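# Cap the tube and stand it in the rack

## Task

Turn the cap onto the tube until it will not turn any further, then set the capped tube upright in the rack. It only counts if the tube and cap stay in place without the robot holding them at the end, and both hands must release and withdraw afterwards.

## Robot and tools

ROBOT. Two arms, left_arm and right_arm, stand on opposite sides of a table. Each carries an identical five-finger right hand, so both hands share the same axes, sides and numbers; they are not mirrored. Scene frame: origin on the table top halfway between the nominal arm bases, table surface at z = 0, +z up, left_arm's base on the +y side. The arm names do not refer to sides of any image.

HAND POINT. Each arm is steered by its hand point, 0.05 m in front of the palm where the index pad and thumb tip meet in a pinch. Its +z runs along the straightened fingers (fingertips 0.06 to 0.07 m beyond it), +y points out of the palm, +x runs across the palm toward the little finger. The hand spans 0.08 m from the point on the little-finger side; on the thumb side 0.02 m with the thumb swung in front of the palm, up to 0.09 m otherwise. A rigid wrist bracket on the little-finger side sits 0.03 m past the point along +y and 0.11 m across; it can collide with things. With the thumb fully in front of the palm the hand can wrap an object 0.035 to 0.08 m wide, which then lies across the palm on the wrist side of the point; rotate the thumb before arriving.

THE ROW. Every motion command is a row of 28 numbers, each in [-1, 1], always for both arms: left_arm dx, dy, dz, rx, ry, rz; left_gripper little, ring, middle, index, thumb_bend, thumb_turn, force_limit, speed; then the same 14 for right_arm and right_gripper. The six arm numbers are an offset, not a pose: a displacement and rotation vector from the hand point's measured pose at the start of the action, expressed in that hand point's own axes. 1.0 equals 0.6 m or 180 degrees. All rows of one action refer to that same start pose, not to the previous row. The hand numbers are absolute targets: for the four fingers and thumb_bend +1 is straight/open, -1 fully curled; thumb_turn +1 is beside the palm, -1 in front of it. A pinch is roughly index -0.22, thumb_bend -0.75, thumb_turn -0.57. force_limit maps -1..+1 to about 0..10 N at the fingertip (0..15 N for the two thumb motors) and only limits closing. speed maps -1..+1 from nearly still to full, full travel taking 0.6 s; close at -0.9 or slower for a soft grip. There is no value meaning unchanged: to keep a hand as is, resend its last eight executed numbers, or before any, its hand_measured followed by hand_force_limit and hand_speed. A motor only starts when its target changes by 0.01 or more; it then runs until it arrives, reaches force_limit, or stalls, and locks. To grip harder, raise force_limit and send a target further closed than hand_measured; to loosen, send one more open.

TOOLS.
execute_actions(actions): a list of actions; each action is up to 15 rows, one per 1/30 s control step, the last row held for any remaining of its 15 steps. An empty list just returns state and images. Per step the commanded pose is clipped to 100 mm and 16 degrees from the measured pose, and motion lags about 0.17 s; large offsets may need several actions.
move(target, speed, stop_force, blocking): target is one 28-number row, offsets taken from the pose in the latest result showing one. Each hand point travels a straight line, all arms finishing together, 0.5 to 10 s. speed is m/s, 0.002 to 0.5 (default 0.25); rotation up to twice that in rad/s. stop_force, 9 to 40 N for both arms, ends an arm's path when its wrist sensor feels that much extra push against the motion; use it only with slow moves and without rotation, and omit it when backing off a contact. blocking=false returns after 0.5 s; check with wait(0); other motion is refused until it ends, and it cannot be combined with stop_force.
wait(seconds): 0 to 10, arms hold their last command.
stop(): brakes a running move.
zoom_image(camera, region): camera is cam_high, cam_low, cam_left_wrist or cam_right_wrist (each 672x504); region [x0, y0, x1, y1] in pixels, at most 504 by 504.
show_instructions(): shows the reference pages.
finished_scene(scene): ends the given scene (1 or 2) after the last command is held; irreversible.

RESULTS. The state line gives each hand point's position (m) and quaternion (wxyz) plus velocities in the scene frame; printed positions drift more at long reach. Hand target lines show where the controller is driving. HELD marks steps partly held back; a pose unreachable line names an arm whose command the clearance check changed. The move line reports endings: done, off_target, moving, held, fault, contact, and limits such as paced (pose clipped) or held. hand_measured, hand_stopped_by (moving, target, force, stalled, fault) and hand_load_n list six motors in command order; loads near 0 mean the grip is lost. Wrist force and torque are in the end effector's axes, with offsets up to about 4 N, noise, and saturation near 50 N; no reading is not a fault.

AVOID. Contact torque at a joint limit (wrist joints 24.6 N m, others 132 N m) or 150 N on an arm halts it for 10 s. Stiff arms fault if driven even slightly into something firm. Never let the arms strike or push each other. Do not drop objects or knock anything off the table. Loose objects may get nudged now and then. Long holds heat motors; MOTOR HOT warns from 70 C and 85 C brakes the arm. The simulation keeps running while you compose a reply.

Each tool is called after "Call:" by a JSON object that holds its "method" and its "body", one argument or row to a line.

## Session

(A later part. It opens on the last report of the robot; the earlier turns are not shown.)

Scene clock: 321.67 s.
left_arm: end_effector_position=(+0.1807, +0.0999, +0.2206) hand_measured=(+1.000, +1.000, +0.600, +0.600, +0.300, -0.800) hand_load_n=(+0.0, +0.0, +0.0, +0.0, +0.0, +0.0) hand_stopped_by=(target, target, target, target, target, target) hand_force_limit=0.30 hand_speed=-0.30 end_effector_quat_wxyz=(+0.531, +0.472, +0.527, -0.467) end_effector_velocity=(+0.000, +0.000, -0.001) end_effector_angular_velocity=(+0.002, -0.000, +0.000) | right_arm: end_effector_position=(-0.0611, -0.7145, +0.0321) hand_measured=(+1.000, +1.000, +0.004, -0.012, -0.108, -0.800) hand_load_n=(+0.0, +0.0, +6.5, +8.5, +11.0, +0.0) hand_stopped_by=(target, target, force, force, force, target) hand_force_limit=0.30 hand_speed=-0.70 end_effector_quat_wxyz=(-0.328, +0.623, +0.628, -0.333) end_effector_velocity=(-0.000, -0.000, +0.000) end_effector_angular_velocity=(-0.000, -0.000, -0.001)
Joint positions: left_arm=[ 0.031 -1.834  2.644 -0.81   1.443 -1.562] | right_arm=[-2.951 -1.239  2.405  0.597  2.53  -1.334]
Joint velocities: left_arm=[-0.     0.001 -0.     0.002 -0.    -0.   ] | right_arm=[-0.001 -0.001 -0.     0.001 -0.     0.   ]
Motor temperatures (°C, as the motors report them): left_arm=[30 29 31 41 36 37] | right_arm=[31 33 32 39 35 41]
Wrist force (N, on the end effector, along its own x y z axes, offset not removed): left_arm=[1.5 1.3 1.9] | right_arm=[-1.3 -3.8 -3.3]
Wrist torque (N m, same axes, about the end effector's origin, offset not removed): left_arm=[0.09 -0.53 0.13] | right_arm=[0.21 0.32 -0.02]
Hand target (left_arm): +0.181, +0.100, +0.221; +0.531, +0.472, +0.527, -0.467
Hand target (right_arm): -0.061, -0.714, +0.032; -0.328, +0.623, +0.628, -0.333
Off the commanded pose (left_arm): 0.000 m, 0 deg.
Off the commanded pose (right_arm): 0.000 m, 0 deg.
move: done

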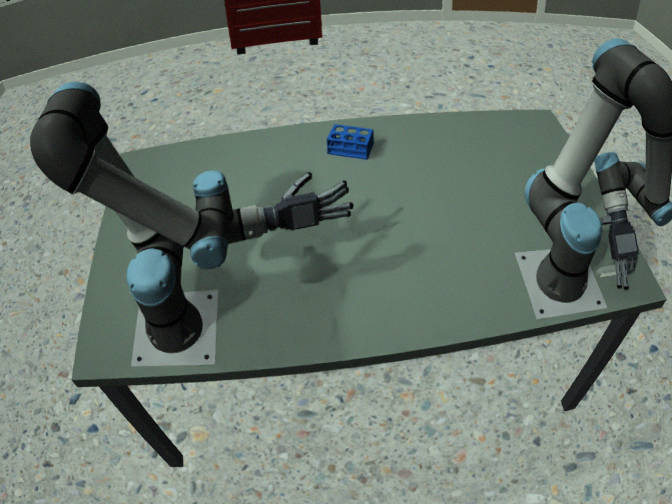

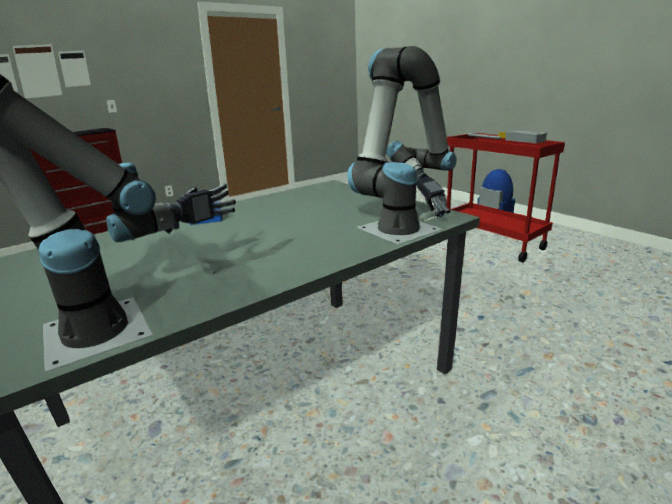

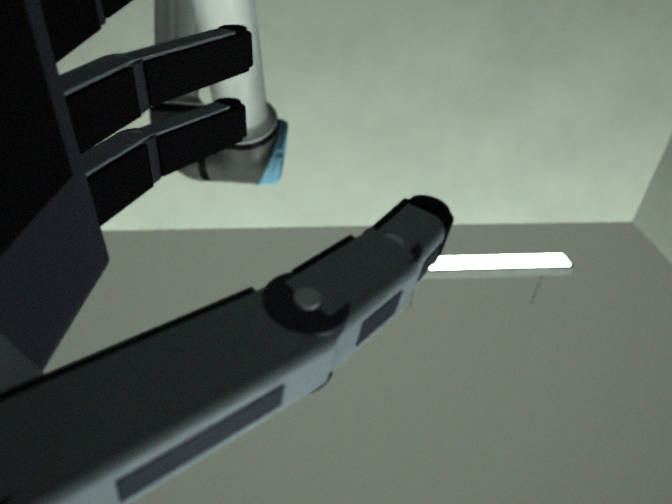

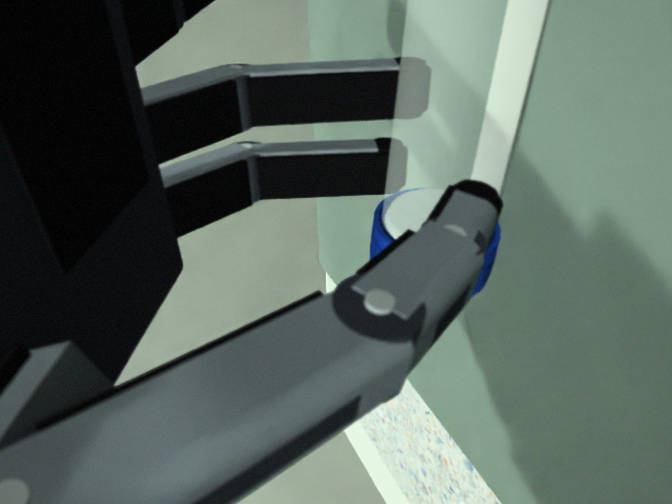

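Call:
{"method": "move", "body": {
  "target": [0,0,0,0,0,0,1,1,0.6,0.6,0.3,-0.8,0.3,-0.3,-0.02,-0.055,-0.037,0,0,0,1,1,-0.4,-0.4,-0.3,-0.8,0.3,-0.7],
  "speed": 0.03
}}

Call:
{"method": "move", "body": {
  "target": [0,0,0,0,0,0,1,1,0.6,0.6,0.3,-0.8,0.3,-0.3,0,0.08,-0.51,-0.31,0,0,1,1,-0.4,-0.4,-0.3,-0.8,0.3,-0.7],
  "speed": 0.12
}}

Scene clock: 330.57 s.
left_arm: end_effector_position=(+0.1807, +0.0999, +0.2206) hand_measured=(+1.000, +1.000, +0.600, +0.600, +0.300, -0.800) hand_load_n=(+0.0, +0.0, +0.0, +0.0, +0.0, +0.0) hand_stopped_by=(target, target, target, target, target, target) hand_force_limit=0.30 hand_speed=-0.30 end_effector_quat_wxyz=(+0.531, +0.472, +0.527, -0.467) end_effector_velocity=(+0.000, -0.000, +0.000) end_effector_angular_velocity=(-0.002, +0.000, +0.000) | right_arm: end_effector_position=(-0.0613, -0.7263, +0.0718) hand_measured=(+1.000, +1.000, +0.004, -0.012, -0.108, -0.800) hand_load_n=(+0.0, +0.0, +6.5, +5.5, +10.0, +0.5) hand_stopped_by=(target, target, force, force, force, target) hand_force_limit=0.30 hand_speed=-0.70 end_effector_quat_wxyz=(-0.328, +0.623, +0.628, -0.333) end_effector_velocity=(+0.000, -0.000, +0.002) end_effector_angular_velocity=(+0.000, +0.000, +0.000)
Joint positions: left_arm=[ 0.031 -1.834  2.644 -0.81   1.443 -1.562] | right_arm=[-2.96  -1.345  2.356  0.741  2.532 -1.349]
Joint velocities: left_arm=[ 0.     0.    -0.    -0.001  0.    -0.   ] | right_arm=[ 0.    -0.004 -0.002  0.007  0.     0.   ]
Motor temperatures (°C, as the motors report them): left_arm=[30 29 31 41 36 37] | right_arm=[31 33 32 39 35 41]
Wrist force (N, on the end effector, along its own x y z axes, offset not removed): left_arm=[1.6 -0.6 2.1] | right_arm=[0.0 2.8 0.0]
Wrist torque (N m, same axes, about the end effector's origin, offset not removed): left_arm=[-0.13 -0.47 0.20] | right_arm=[0.55 0.16 0.06]
Hand target (left_arm): +0.181, +0.100, +0.221; +0.531, +0.472, +0.527, -0.467
Hand target (right_arm): -0.061, -0.726, +0.072; -0.328, +0.623, +0.628, -0.333
Off the commanded pose (left_arm): 0.000 m, 0 deg.
Off the commanded pose (right_arm): 0.000 m, 0 deg.
move: done

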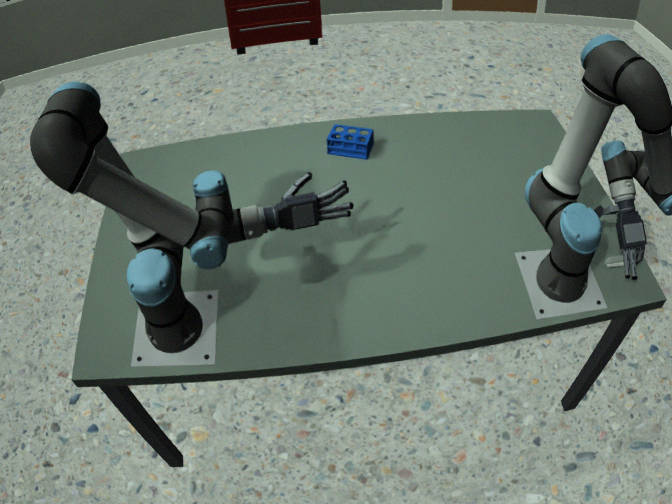

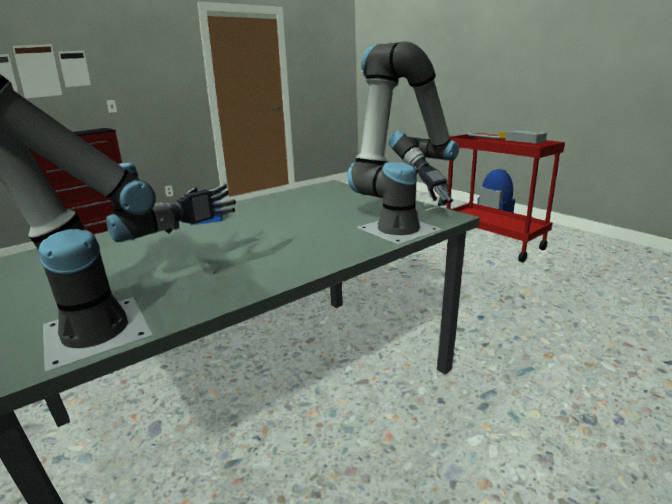

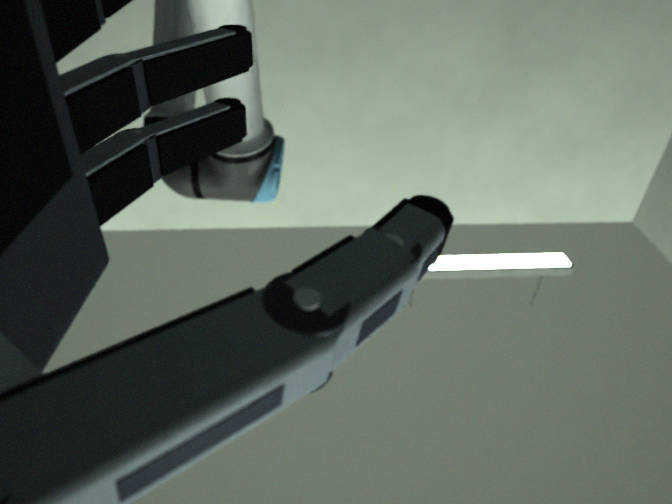

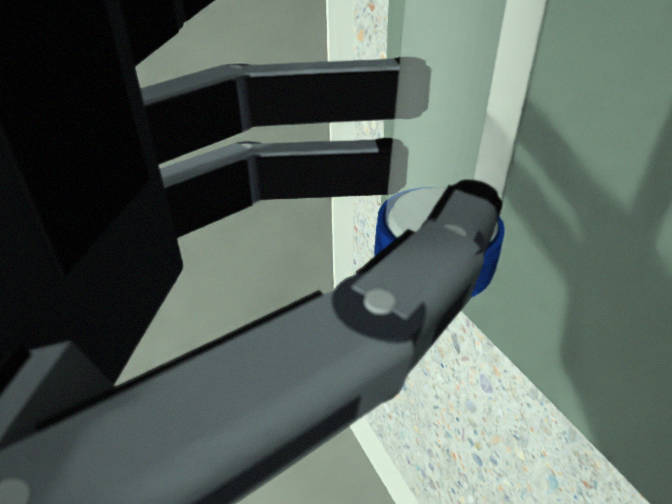

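Scene clock: 335.10 s.
left_arm: end_effector_position=(+0.1807, +0.0999, +0.2206) hand_measured=(+1.000, +1.000, +0.600, +0.600, +0.300, -0.800) hand_load_n=(+0.0, +0.0, +0.0, +0.0, +0.0, +0.0) hand_stopped_by=(target, target, target, target, target, target) hand_force_limit=0.30 hand_speed=-0.30 end_effector_quat_wxyz=(+0.531, +0.472, +0.527, -0.467) end_effector_velocity=(-0.000, +0.000, -0.000) end_effector_angular_velocity=(-0.000, +0.000, -0.000) | right_arm: end_effector_position=(+0.2186, -0.7234, +0.2045) hand_measured=(+1.000, +1.000, +0.004, -0.012, -0.108, -0.800) hand_load_n=(+0.0, +0.0, +6.5, +5.5, +10.0, +0.5) hand_stopped_by=(target, target, force, force, force, target) hand_force_limit=0.30 hand_speed=-0.70 end_effector_quat_wxyz=(+0.002, +0.704, +0.711, -0.001) end_effector_velocity=(+0.002, +0.000, +0.001) end_effector_angular_velocity=(-0.000, -0.006, +0.002)
Joint positions: left_arm=[ 0.031 -1.834  2.644 -0.81   1.443 -1.562] | right_arm=[-2.757 -1.635  1.977  1.225  1.571 -1.242]
Joint velocities: left_arm=[-0.  0.  0. -0.  0. -0.] | right_arm=[ 0.003  0.001 -0.002 -0.001 -0.006  0.001]
Motor temperatures (°C, as the motors report them): left_arm=[30 29 31 41 36 37] | right_arm=[31 33 32 39 35 41]
Wrist force (N, on the end effector, along its own x y z axes, offset not removed): left_arm=[2.7 0.5 0.4] | right_arm=[-1.4 1.6 -0.8]
Wrist torque (N m, same axes, about the end effector's origin, offset not removed): left_arm=[0.16 -0.63 0.27] | right_arm=[0.40 0.34 -0.07]
Hand target (left_arm): +0.181, +0.100, +0.221; +0.531, +0.472, +0.527, -0.467
Hand target (right_arm): +0.219, -0.723, +0.205; +0.002, +0.704, +0.711, -0.001
Off the commanded pose (left_arm): 0.000 m, 0 deg.
Off the commanded pose (right_arm): 0.000 m, 0 deg.
move: done

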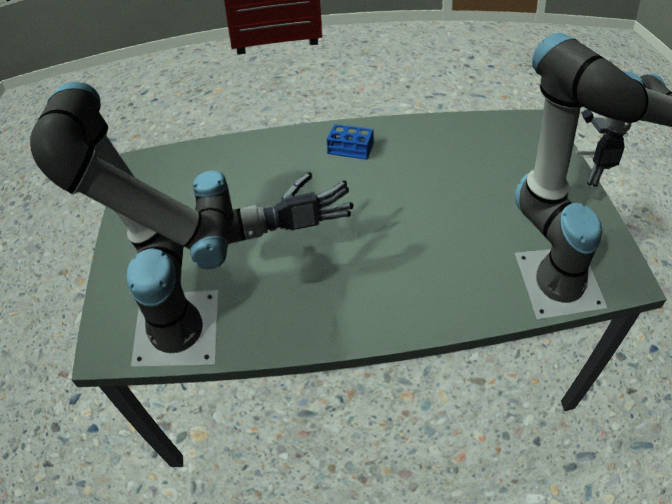

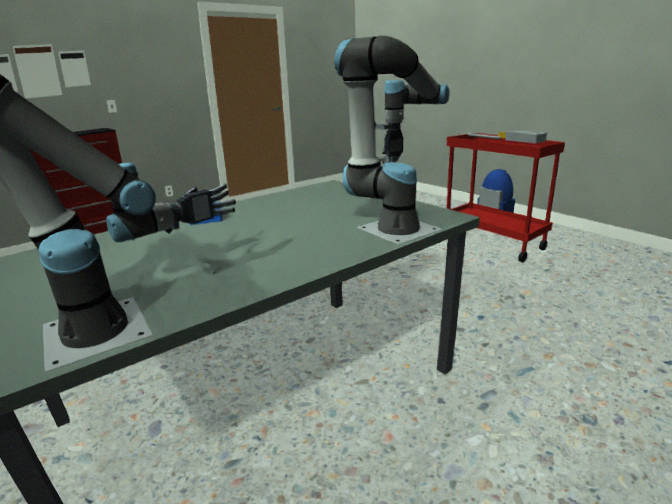

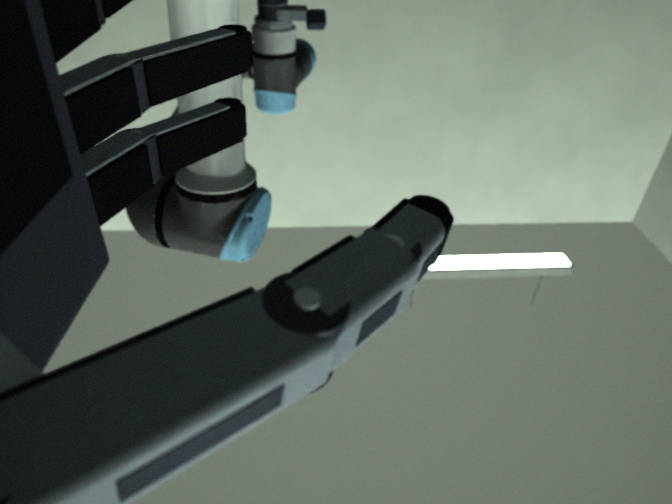

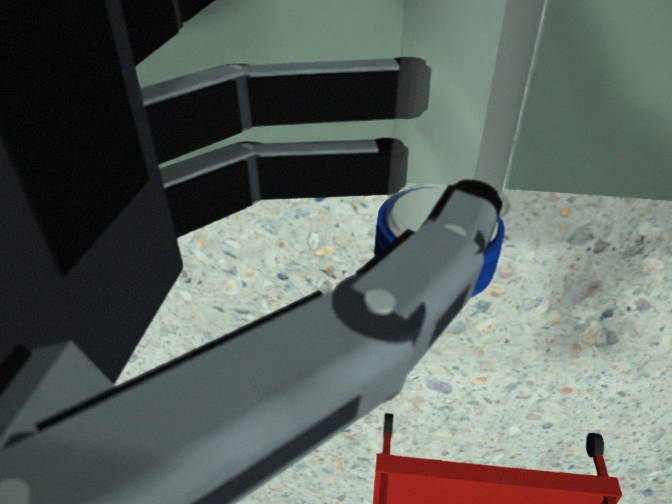

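Call:
{"method": "move", "body": {
  "target": [0,0,0,0,0,0,1,1,0.6,0.6,0.3,-0.8,0.3,-0.3,0.2,0.3,0,0,0,-0.2,1,1,-0.4,-0.4,-0.3,-0.8,0.3,-0.7],
  "speed": 0.15
}}

Call:
{"method": "move", "body": {
  "target": [0,0,0,0,0,0,1,1,0.6,0.6,0.3,-0.8,0.3,-0.3,0.4,0.3,0,0,0,-0.3,1,1,-0.4,-0.4,-0.3,-0.8,0.3,-0.7],
  "speed": 0.15
}}

Call:
{"method": "move", "body": {
  "target": [0,0,0,0,0,0,1,1,0.6,0.6,0.3,-0.8,0.3,-0.3,-0.17,0.35,0,0,-0.5,0,1,1,-0.4,-0.4,-0.3,-0.8,0.3,-0.7],
  "speed": 0.15
}}

Scene clock: 343.60 s.
left_arm: end_effector_position=(+0.1807, +0.0999, +0.2206) hand_measured=(+1.000, +1.000, +0.600, +0.600, +0.300, -0.800) hand_load_n=(+0.0, +0.0, +0.0, +0.0, +0.0, +0.0) hand_stopped_by=(target, target, target, target, target, target) hand_force_limit=0.30 hand_speed=-0.30 end_effector_quat_wxyz=(+0.531, +0.472, +0.527, -0.467) end_effector_velocity=(+0.000, -0.000, -0.000) end_effector_angular_velocity=(+0.001, -0.000, +0.000) | right_arm: end_effector_position=(+0.3973, -0.6018, +0.2041) hand_measured=(+1.000, +1.000, +0.004, -0.012, -0.108, -0.800) hand_load_n=(+0.0, +0.0, +6.5, +5.5, +10.0, +0.5) hand_stopped_by=(target, target, force, force, force, target) hand_force_limit=0.30 hand_speed=-0.70 end_effector_quat_wxyz=(+0.001, +0.450, +0.893, -0.001) end_effector_velocity=(+0.002, +0.001, -0.000) end_effector_angular_velocity=(-0.000, +0.000, +0.006)
Joint positions: left_arm=[ 0.031 -1.834  2.644 -0.81   1.443 -1.562] | right_arm=[-2.14  -1.342  1.658  1.252  1.572 -1.253]
Joint velocities: left_arm=[ 0.001  0.001 -0.     0.     0.     0.   ] | right_arm=[ 0.004  0.004 -0.005  0.001  0.    -0.001]
Motor temperatures (°C, as the motors report them): left_arm=[30 29 31 41 36 37] | right_arm=[31 33 32 39 35 41]
Wrist force (N, on the end effector, along its own x y z axes, offset not removed): left_arm=[3.3 2.2 0.4] | right_arm=[-1.4 0.7 0.8]
Wrist torque (N m, same axes, about the end effector's origin, offset not removed): left_arm=[0.34 -0.61 0.27] | right_arm=[0.14 0.22 -0.16]
Hand target (left_arm): +0.181, +0.100, +0.221; +0.531, +0.472, +0.527, -0.467
Hand target (right_arm): +0.397, -0.602, +0.204; +0.001, +0.450, +0.893, -0.001
Off the commanded pose (left_arm): 0.000 m, 0 deg.
Off the commanded pose (right_arm): 0.000 m, 0 deg.
move: done

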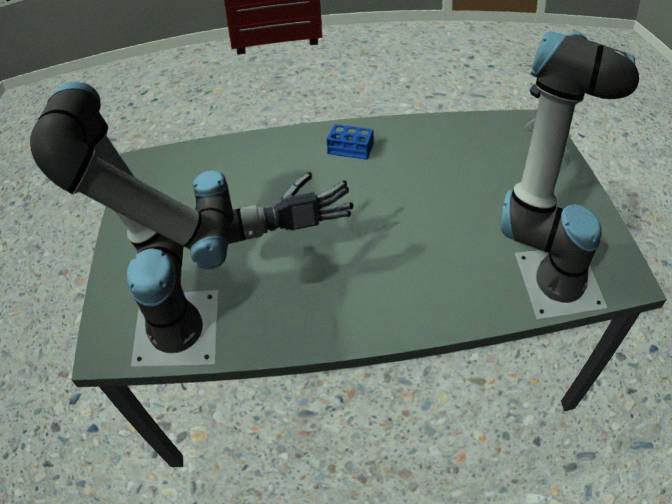

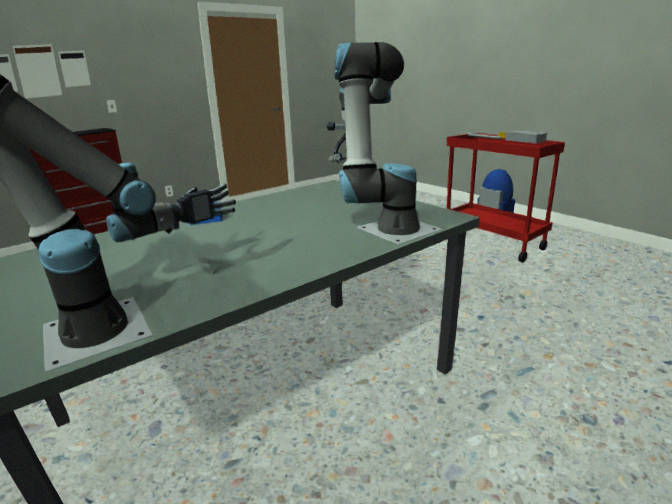

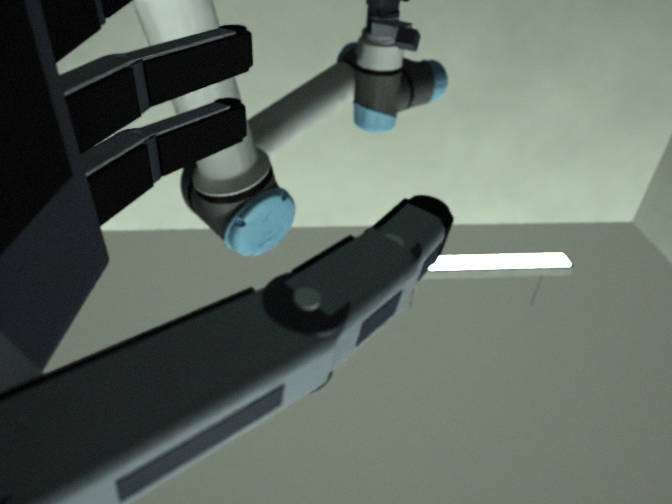

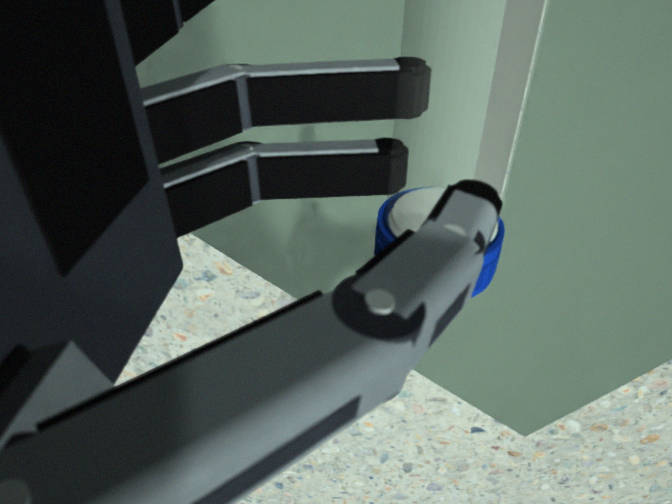

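Scene clock: 347.27 s.
left_arm: end_effector_position=(+0.1807, +0.0999, +0.2206) hand_measured=(+1.000, +1.000, +0.600, +0.600, +0.300, -0.800) hand_load_n=(+0.0, +0.0, +0.0, +0.0, +0.0, +0.0) hand_stopped_by=(target, target, target, target, target, target) hand_force_limit=0.30 hand_speed=-0.30 end_effector_quat_wxyz=(+0.531, +0.472, +0.527, -0.467) end_effector_velocity=(+0.000, +0.000, -0.000) end_effector_angular_velocity=(-0.000, -0.000, +0.001) | right_arm: end_effector_position=(+0.3992, -0.3020, +0.2032) hand_measured=(+1.000, +1.000, +0.004, -0.012, -0.108, -0.800) hand_load_n=(+0.0, +0.0, +6.5, +5.5, +10.0, +0.5) hand_stopped_by=(target, target, force, force, force, target) hand_force_limit=0.30 hand_speed=-0.70 end_effector_quat_wxyz=(+0.000, -0.004, +1.000, -0.001) end_effector_velocity=(+0.000, +0.002, +0.000) end_effector_angular_velocity=(-0.000, +0.000, +0.004)
Joint positions: left_arm=[ 0.031 -1.834  2.644 -0.81   1.443 -1.562] | right_arm=[-1.495 -1.224  1.505  1.289  1.573 -1.549]
Joint velocities: left_arm=[ 0.001  0.     0.    -0.    -0.     0.   ] | right_arm=[ 0.003  0.003 -0.004  0.002  0.    -0.001]
Motor temperatures (°C, as the motors report them): left_arm=[30 29 31 41 36 37] | right_arm=[31 33 32 39 35 41]
Wrist force (N, on the end effector, along its own x y z axes, offset not removed): left_arm=[1.8 0.2 1.3] | right_arm=[0.7 1.5 0.4]
Wrist torque (N m, same axes, about the end effector's origin, offset not removed): left_arm=[-0.02 -0.51 0.15] | right_arm=[0.28 -0.01 0.02]
Hand target (left_arm): +0.181, +0.100, +0.221; +0.531, +0.472, +0.527, -0.467
Hand target (right_arm): +0.399, -0.302, +0.203; +0.000, -0.005, +1.000, -0.001
Off the commanded pose (left_arm): 0.000 m, 0 deg.
Off the commanded pose (right_arm): 0.000 m, 0 deg.
move: done

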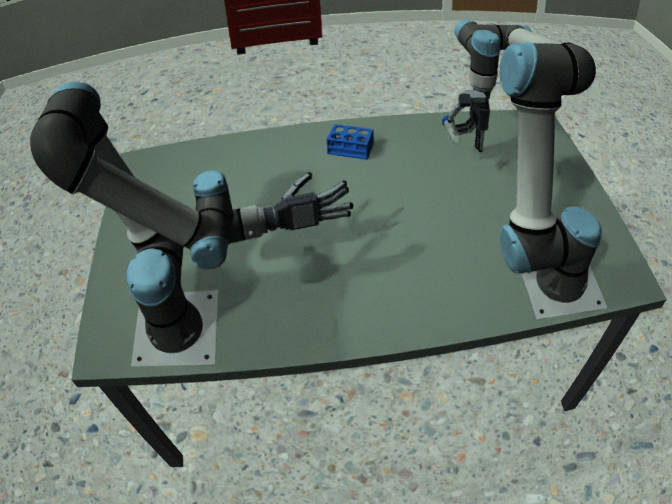

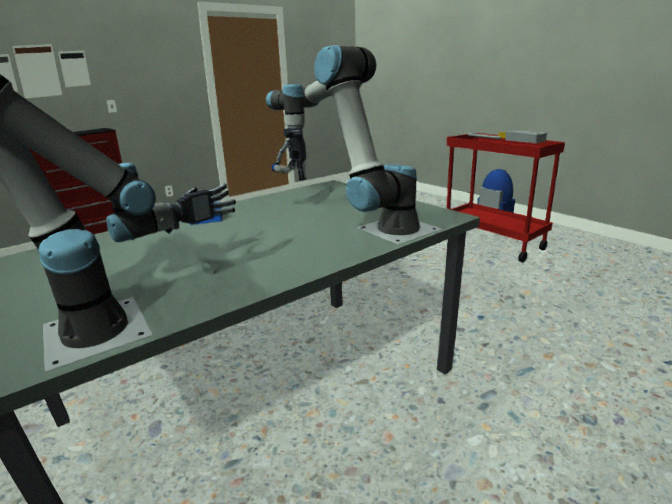

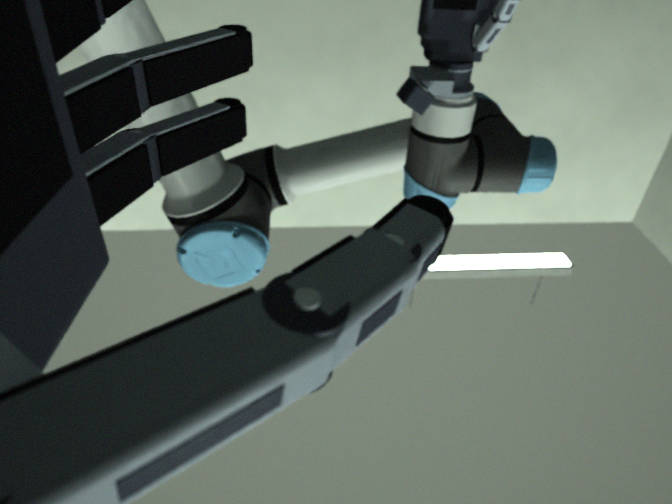

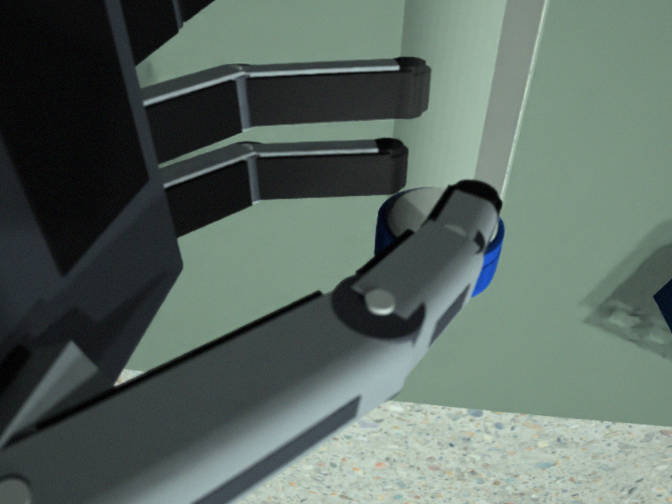

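Scene clock: 352.97 s.
left_arm: end_effector_position=(+0.1807, +0.0999, +0.2206) hand_measured=(+1.000, +1.000, +0.600, +0.600, +0.300, -0.800) hand_load_n=(+0.0, +0.0, +0.0, +0.0, +0.0, +0.0) hand_stopped_by=(target, target, target, target, target, target) hand_force_limit=0.30 hand_speed=-0.30 end_effector_quat_wxyz=(+0.531, +0.472, +0.527, -0.467) end_effector_velocity=(-0.000, -0.000, -0.001) end_effector_angular_velocity=(+0.002, -0.000, -0.000) | right_arm: end_effector_position=(+0.4995, -0.0913, +0.2025) hand_measured=(+1.000, +1.000, +0.004, -0.012, -0.108, -0.800) hand_load_n=(+0.0, +0.0, +6.5, +5.5, +10.0, +0.0) hand_stopped_by=(target, target, force, force, force, target) hand_force_limit=0.30 hand_speed=-0.70 end_effector_quat_wxyz=(+0.707, -0.005, +0.707, +0.001) end_effector_velocity=(+0.001, +0.001, +0.000) end_effector_angular_velocity=(+0.001, -0.012, +0.001)
Joint positions: left_arm=[ 0.031 -1.834  2.644 -0.81   1.443 -1.562] | right_arm=[-0.946 -1.161  1.958 -0.796  2.141 -1.575]
Joint velocities: left_arm=[-0.001  0.001  0.     0.001 -0.001  0.   ] | right_arm=[ 0.001  0.005  0.001 -0.02  -0.    -0.007]
Motor temperatures (°C, as the motors report them): left_arm=[30 29 31 41 36 37] | right_arm=[31 33 32 39 35 41]
Wrist force (N, on the end effector, along its own x y z axes, offset not removed): left_arm=[4.2 -0.3 2.0] | right_arm=[1.0 0.0 0.0]
Wrist torque (N m, same axes, about the end effector's origin, offset not removed): left_arm=[-0.17 -0.90 0.30] | right_arm=[0.09 -0.08 0.06]
Hand target (left_arm): +0.181, +0.100, +0.221; +0.531, +0.472, +0.527, -0.467
Hand target (right_arm): +0.500, -0.091, +0.202; +0.707, -0.005, +0.707, +0.001
Off the commanded pose (left_arm): 0.000 m, 0 deg.
Off the commanded pose (right_arm): 0.000 m, 0 deg.
move: done

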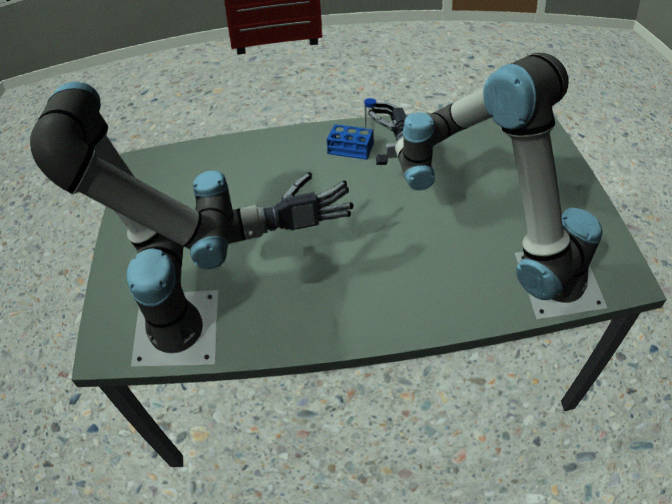

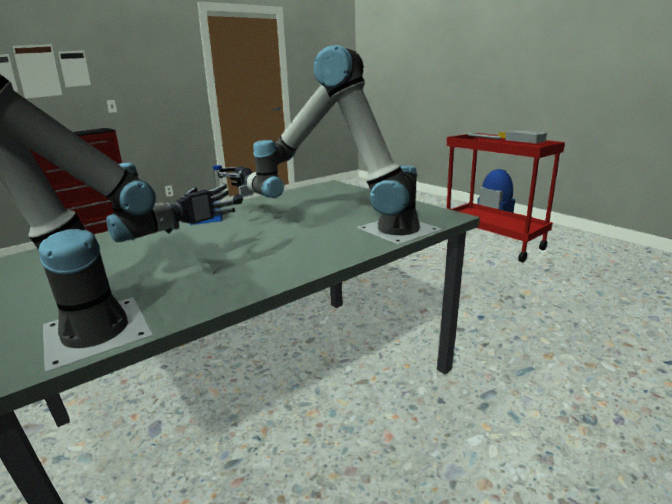

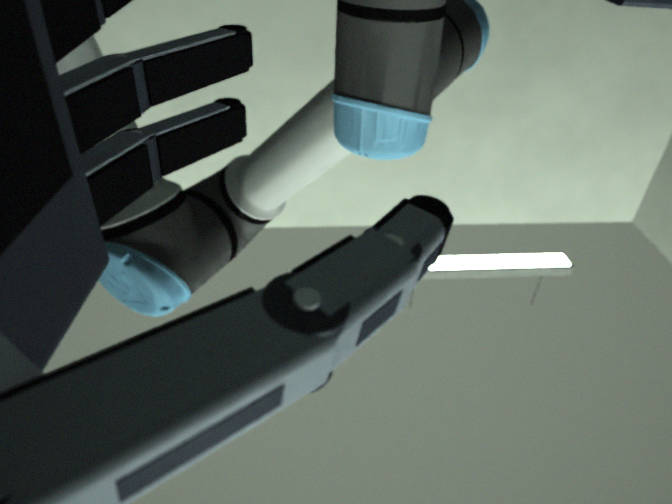

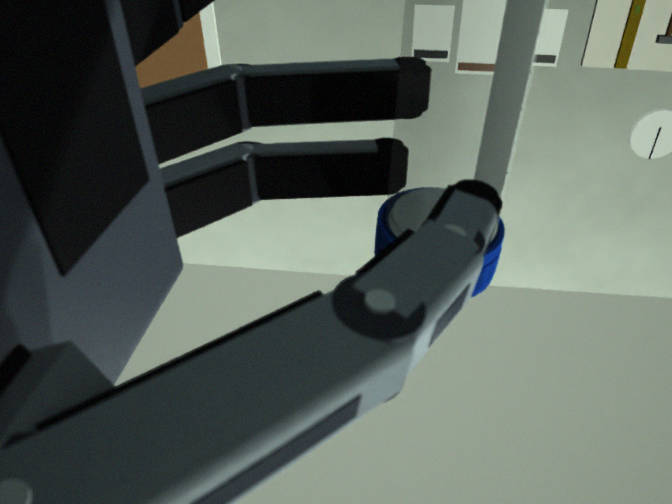

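Call:
{"method": "move", "body": {
  "target": [-0.25,0,0,0,0,0,1,1,0.6,0.6,0.3,-0.8,0.3,-0.3,0,0.06,0.03,0,0,0,1,1,-0.4,-0.4,-0.3,-0.8,0.3,-0.7],
  "speed": 0.1
}}

Call:
{"method": "zoom_image", "body": {
  "camera": "cam_high",
  "region": [270,40,470,190]
}}

Scene clock: 363.70 s.
left_arm: end_effector_position=(+0.1795, +0.1000, +0.3704) hand_measured=(+1.000, +1.000, +0.600, +0.600, +0.300, -0.800) hand_load_n=(+0.0, +0.0, +0.0, +0.0, +0.0, +0.0) hand_stopped_by=(target, target, target, target, target, target) hand_force_limit=0.30 hand_speed=-0.30 end_effector_quat_wxyz=(+0.531, +0.471, +0.527, -0.467) end_effector_velocity=(-0.000, -0.001, +0.002) end_effector_angular_velocity=(+0.000, +0.000, -0.001) | right_arm: end_effector_position=(+0.5172, -0.0553, +0.2024) hand_measured=(+1.000, +1.000, +0.004, -0.012, -0.108, -0.800) hand_load_n=(+0.0, +0.0, +6.5, +5.5, +10.0, +0.0) hand_stopped_by=(target, target, force, force, force, target) hand_force_limit=0.30 hand_speed=-0.70 end_effector_quat_wxyz=(+0.707, -0.005, +0.707, +0.001) end_effector_velocity=(+0.000, +0.001, +0.000) end_effector_angular_velocity=(+0.000, -0.000, +0.000)
Joint positions: left_arm=[ 0.024 -2.126  2.344 -0.219  1.436 -1.562] | right_arm=[-0.904 -1.088  1.838 -0.749  2.183 -1.575]
Joint velocities: left_arm=[-0.002 -0.    -0.006  0.006 -0.001 -0.   ] | right_arm=[ 0.001  0.001 -0.002 -0.     0.001  0.   ]
Motor temperatures (°C, as the motors report them): left_arm=[30 29 31 41 36 37] | right_arm=[31 33 32 39 35 41]
Wrist force (N, on the end effector, along its own x y z axes, offset not removed): left_arm=[2.4 0.3 1.3] | right_arm=[0.6 1.9 -0.9]
Wrist torque (N m, same axes, about the end effector's origin, offset not removed): left_arm=[0.00 -0.57 0.22] | right_arm=[0.39 0.04 0.10]
Hand target (left_arm): +0.179, +0.100, +0.371; +0.531, +0.472, +0.527, -0.467
Hand target (right_arm): +0.517, -0.055, +0.202; +0.707, -0.005, +0.707, +0.001
Off the commanded pose (left_arm): 0.000 m, 0 deg.
Off the commanded pose (right_arm): 0.000 m, 0 deg.
move: done

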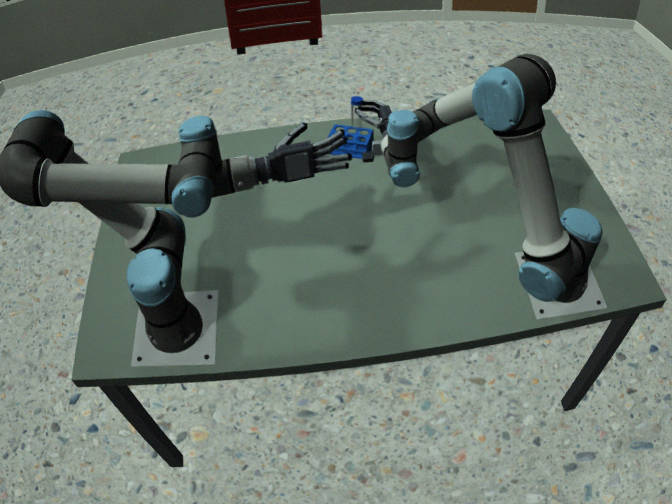

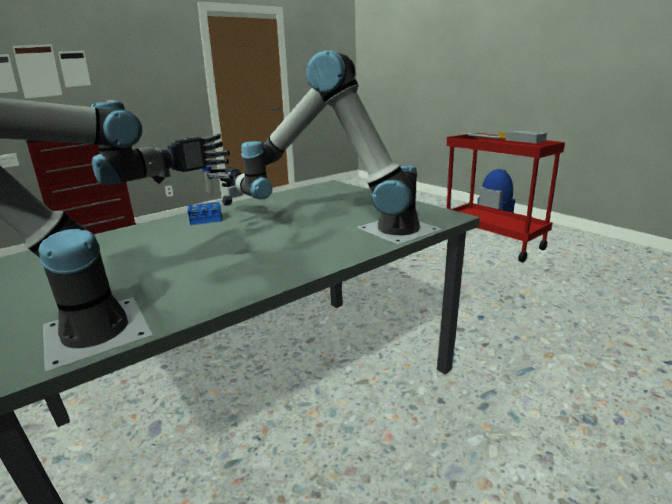

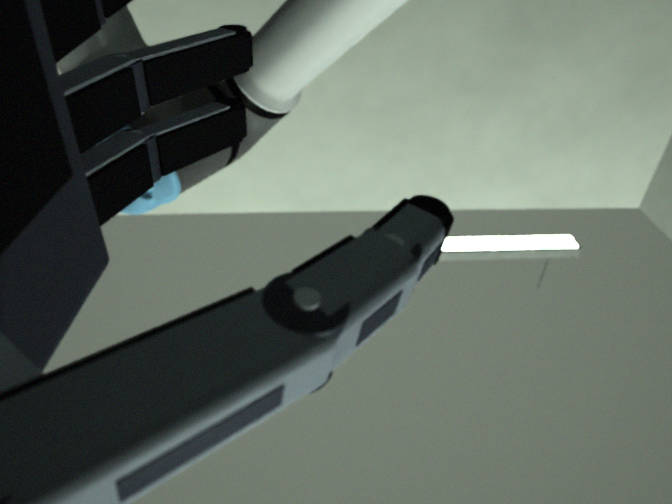

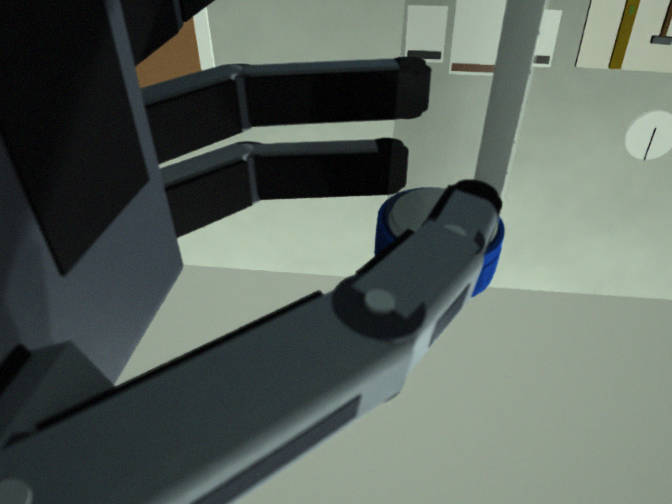

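Region (270, 40, 470, 190) of cam_high's 672x504 image, scaled by 2.520, with more detail than that image has; it fills the top 378 rows of this view, and the rest is white.

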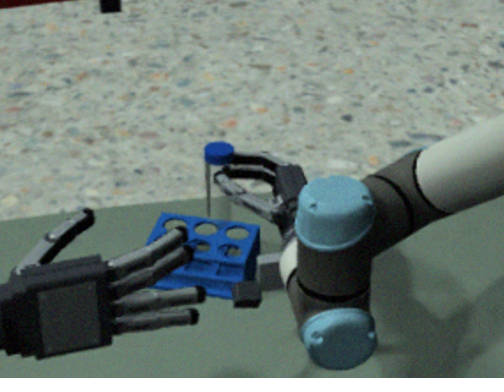

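Call:
{"method": "move", "body": {
  "target": [0,-0.3,0,0,0,0,1,1,0.6,0.6,0.3,-0.8,0.3,-0.3,0.04,-0.025,0,0,0,0,1,1,-0.4,-0.4,-0.3,-0.8,0.3,-0.7],
  "speed": 0.1
}}

Call:
{"method": "zoom_image", "body": {
  "camera": "cam_high",
  "region": [300,80,420,170]
}}

Call:
{"method": "zoom_image", "body": {
  "camera": "cam_low",
  "region": [160,150,280,240]
}}

Scene clock: 370.50 s.
left_arm: end_effector_position=(+0.0011, +0.0786, +0.3693) hand_measured=(+1.000, +1.000, +0.600, +0.600, +0.300, -0.800) hand_load_n=(+0.0, +0.0, +0.0, +0.0, +0.0, +0.0) hand_stopped_by=(target, target, target, target, target, target) hand_force_limit=0.30 hand_speed=-0.30 end_effector_quat_wxyz=(+0.531, +0.472, +0.526, -0.467) end_effector_velocity=(-0.002, +0.000, +0.000) end_effector_angular_velocity=(+0.000, +0.000, +0.002) | right_arm: end_effector_position=(+0.5173, -0.0703, +0.1784) hand_measured=(+1.000, +1.000, +0.004, -0.012, -0.108, -0.800) hand_load_n=(+0.0, +0.0, +6.5, +5.5, +10.0, +0.0) hand_stopped_by=(target, target, force, force, force, target) hand_force_limit=0.30 hand_speed=-0.70 end_effector_quat_wxyz=(+0.707, -0.005, +0.707, +0.001) end_effector_velocity=(-0.000, -0.000, -0.001) end_effector_angular_velocity=(-0.001, +0.000, +0.000)
Joint positions: left_arm=[-1.001 -2.211  2.38  -0.173  0.411 -1.558] | right_arm=[-0.93  -1.068  1.889 -0.82   2.157 -1.575]
Joint velocities: left_arm=[-0.012  0.003 -0.001 -0.001 -0.014 -0.001] | right_arm=[-0.     0.001  0.    -0.    -0.    -0.001]
Motor temperatures (°C, as the motors report them): left_arm=[30 29 31 41 36 37] | right_arm=[31 33 32 39 35 41]
Wrist force (N, on the end effector, along its own x y z axes, offset not removed): left_arm=[3.0 1.2 1.4] | right_arm=[1.9 1.7 0.8]
Wrist torque (N m, same axes, about the end effector's origin, offset not removed): left_arm=[0.11 -0.69 0.30] | right_arm=[0.30 -0.19 0.15]
Hand target (left_arm): +0.001, +0.079, +0.369; +0.532, +0.472, +0.526, -0.467
Hand target (right_arm): +0.517, -0.070, +0.178; +0.707, -0.005, +0.707, +0.001
Off the commanded pose (left_arm): 0.001 m, 0 deg.
Off the commanded pose (right_arm): 0.000 m, 0 deg.
move: done

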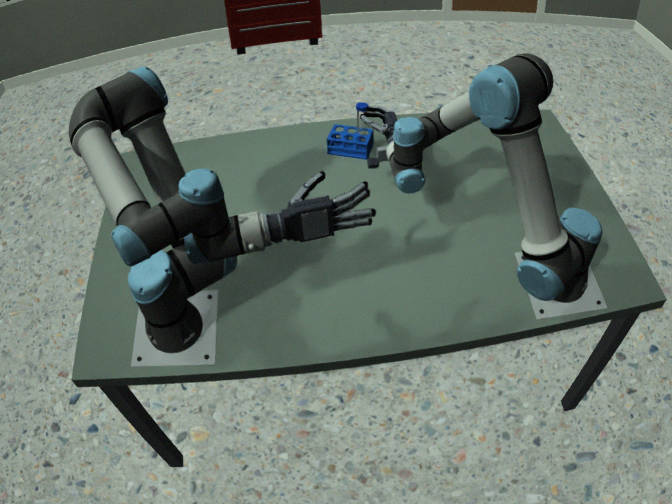

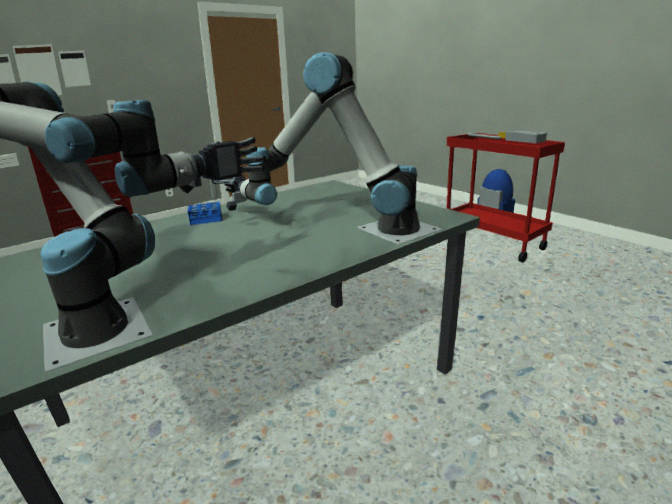

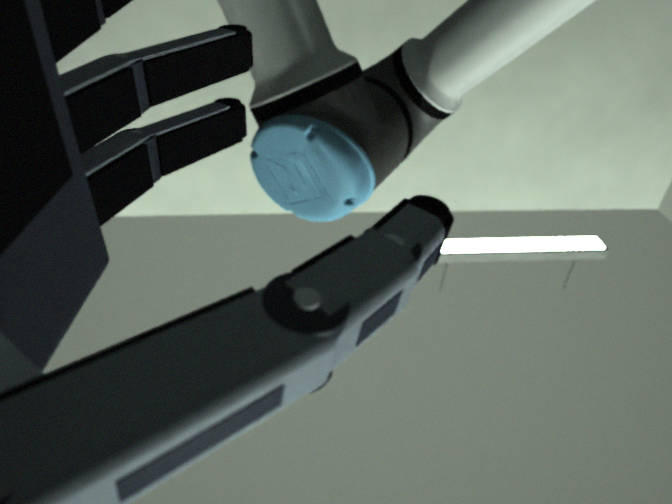

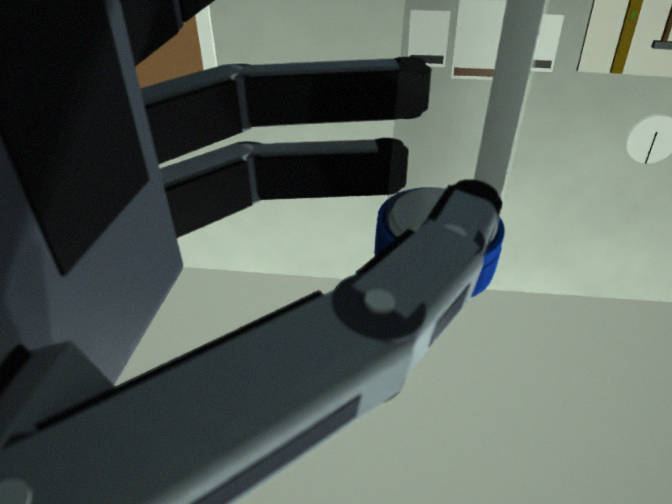

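Region (300, 80, 420, 170) of cam_high's 672x504 image, scaled by 4.200, with more detail than that image has; it fills the top 378 rows of this view, and the rest is white.

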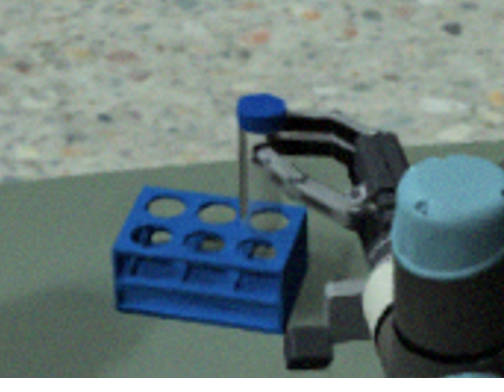

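Region (160, 150, 280, 240) of cam_low's 672x504 image, scaled by 4.200, with more detail than that image has; it fills the top 378 rows of this view, and the rest is white.

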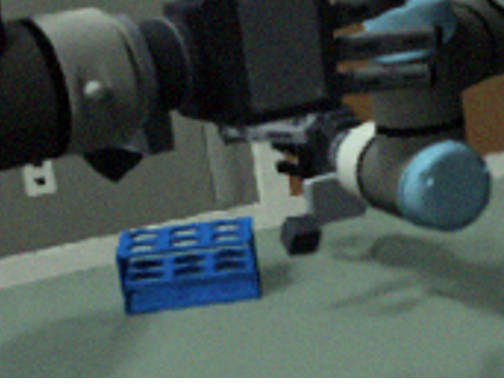

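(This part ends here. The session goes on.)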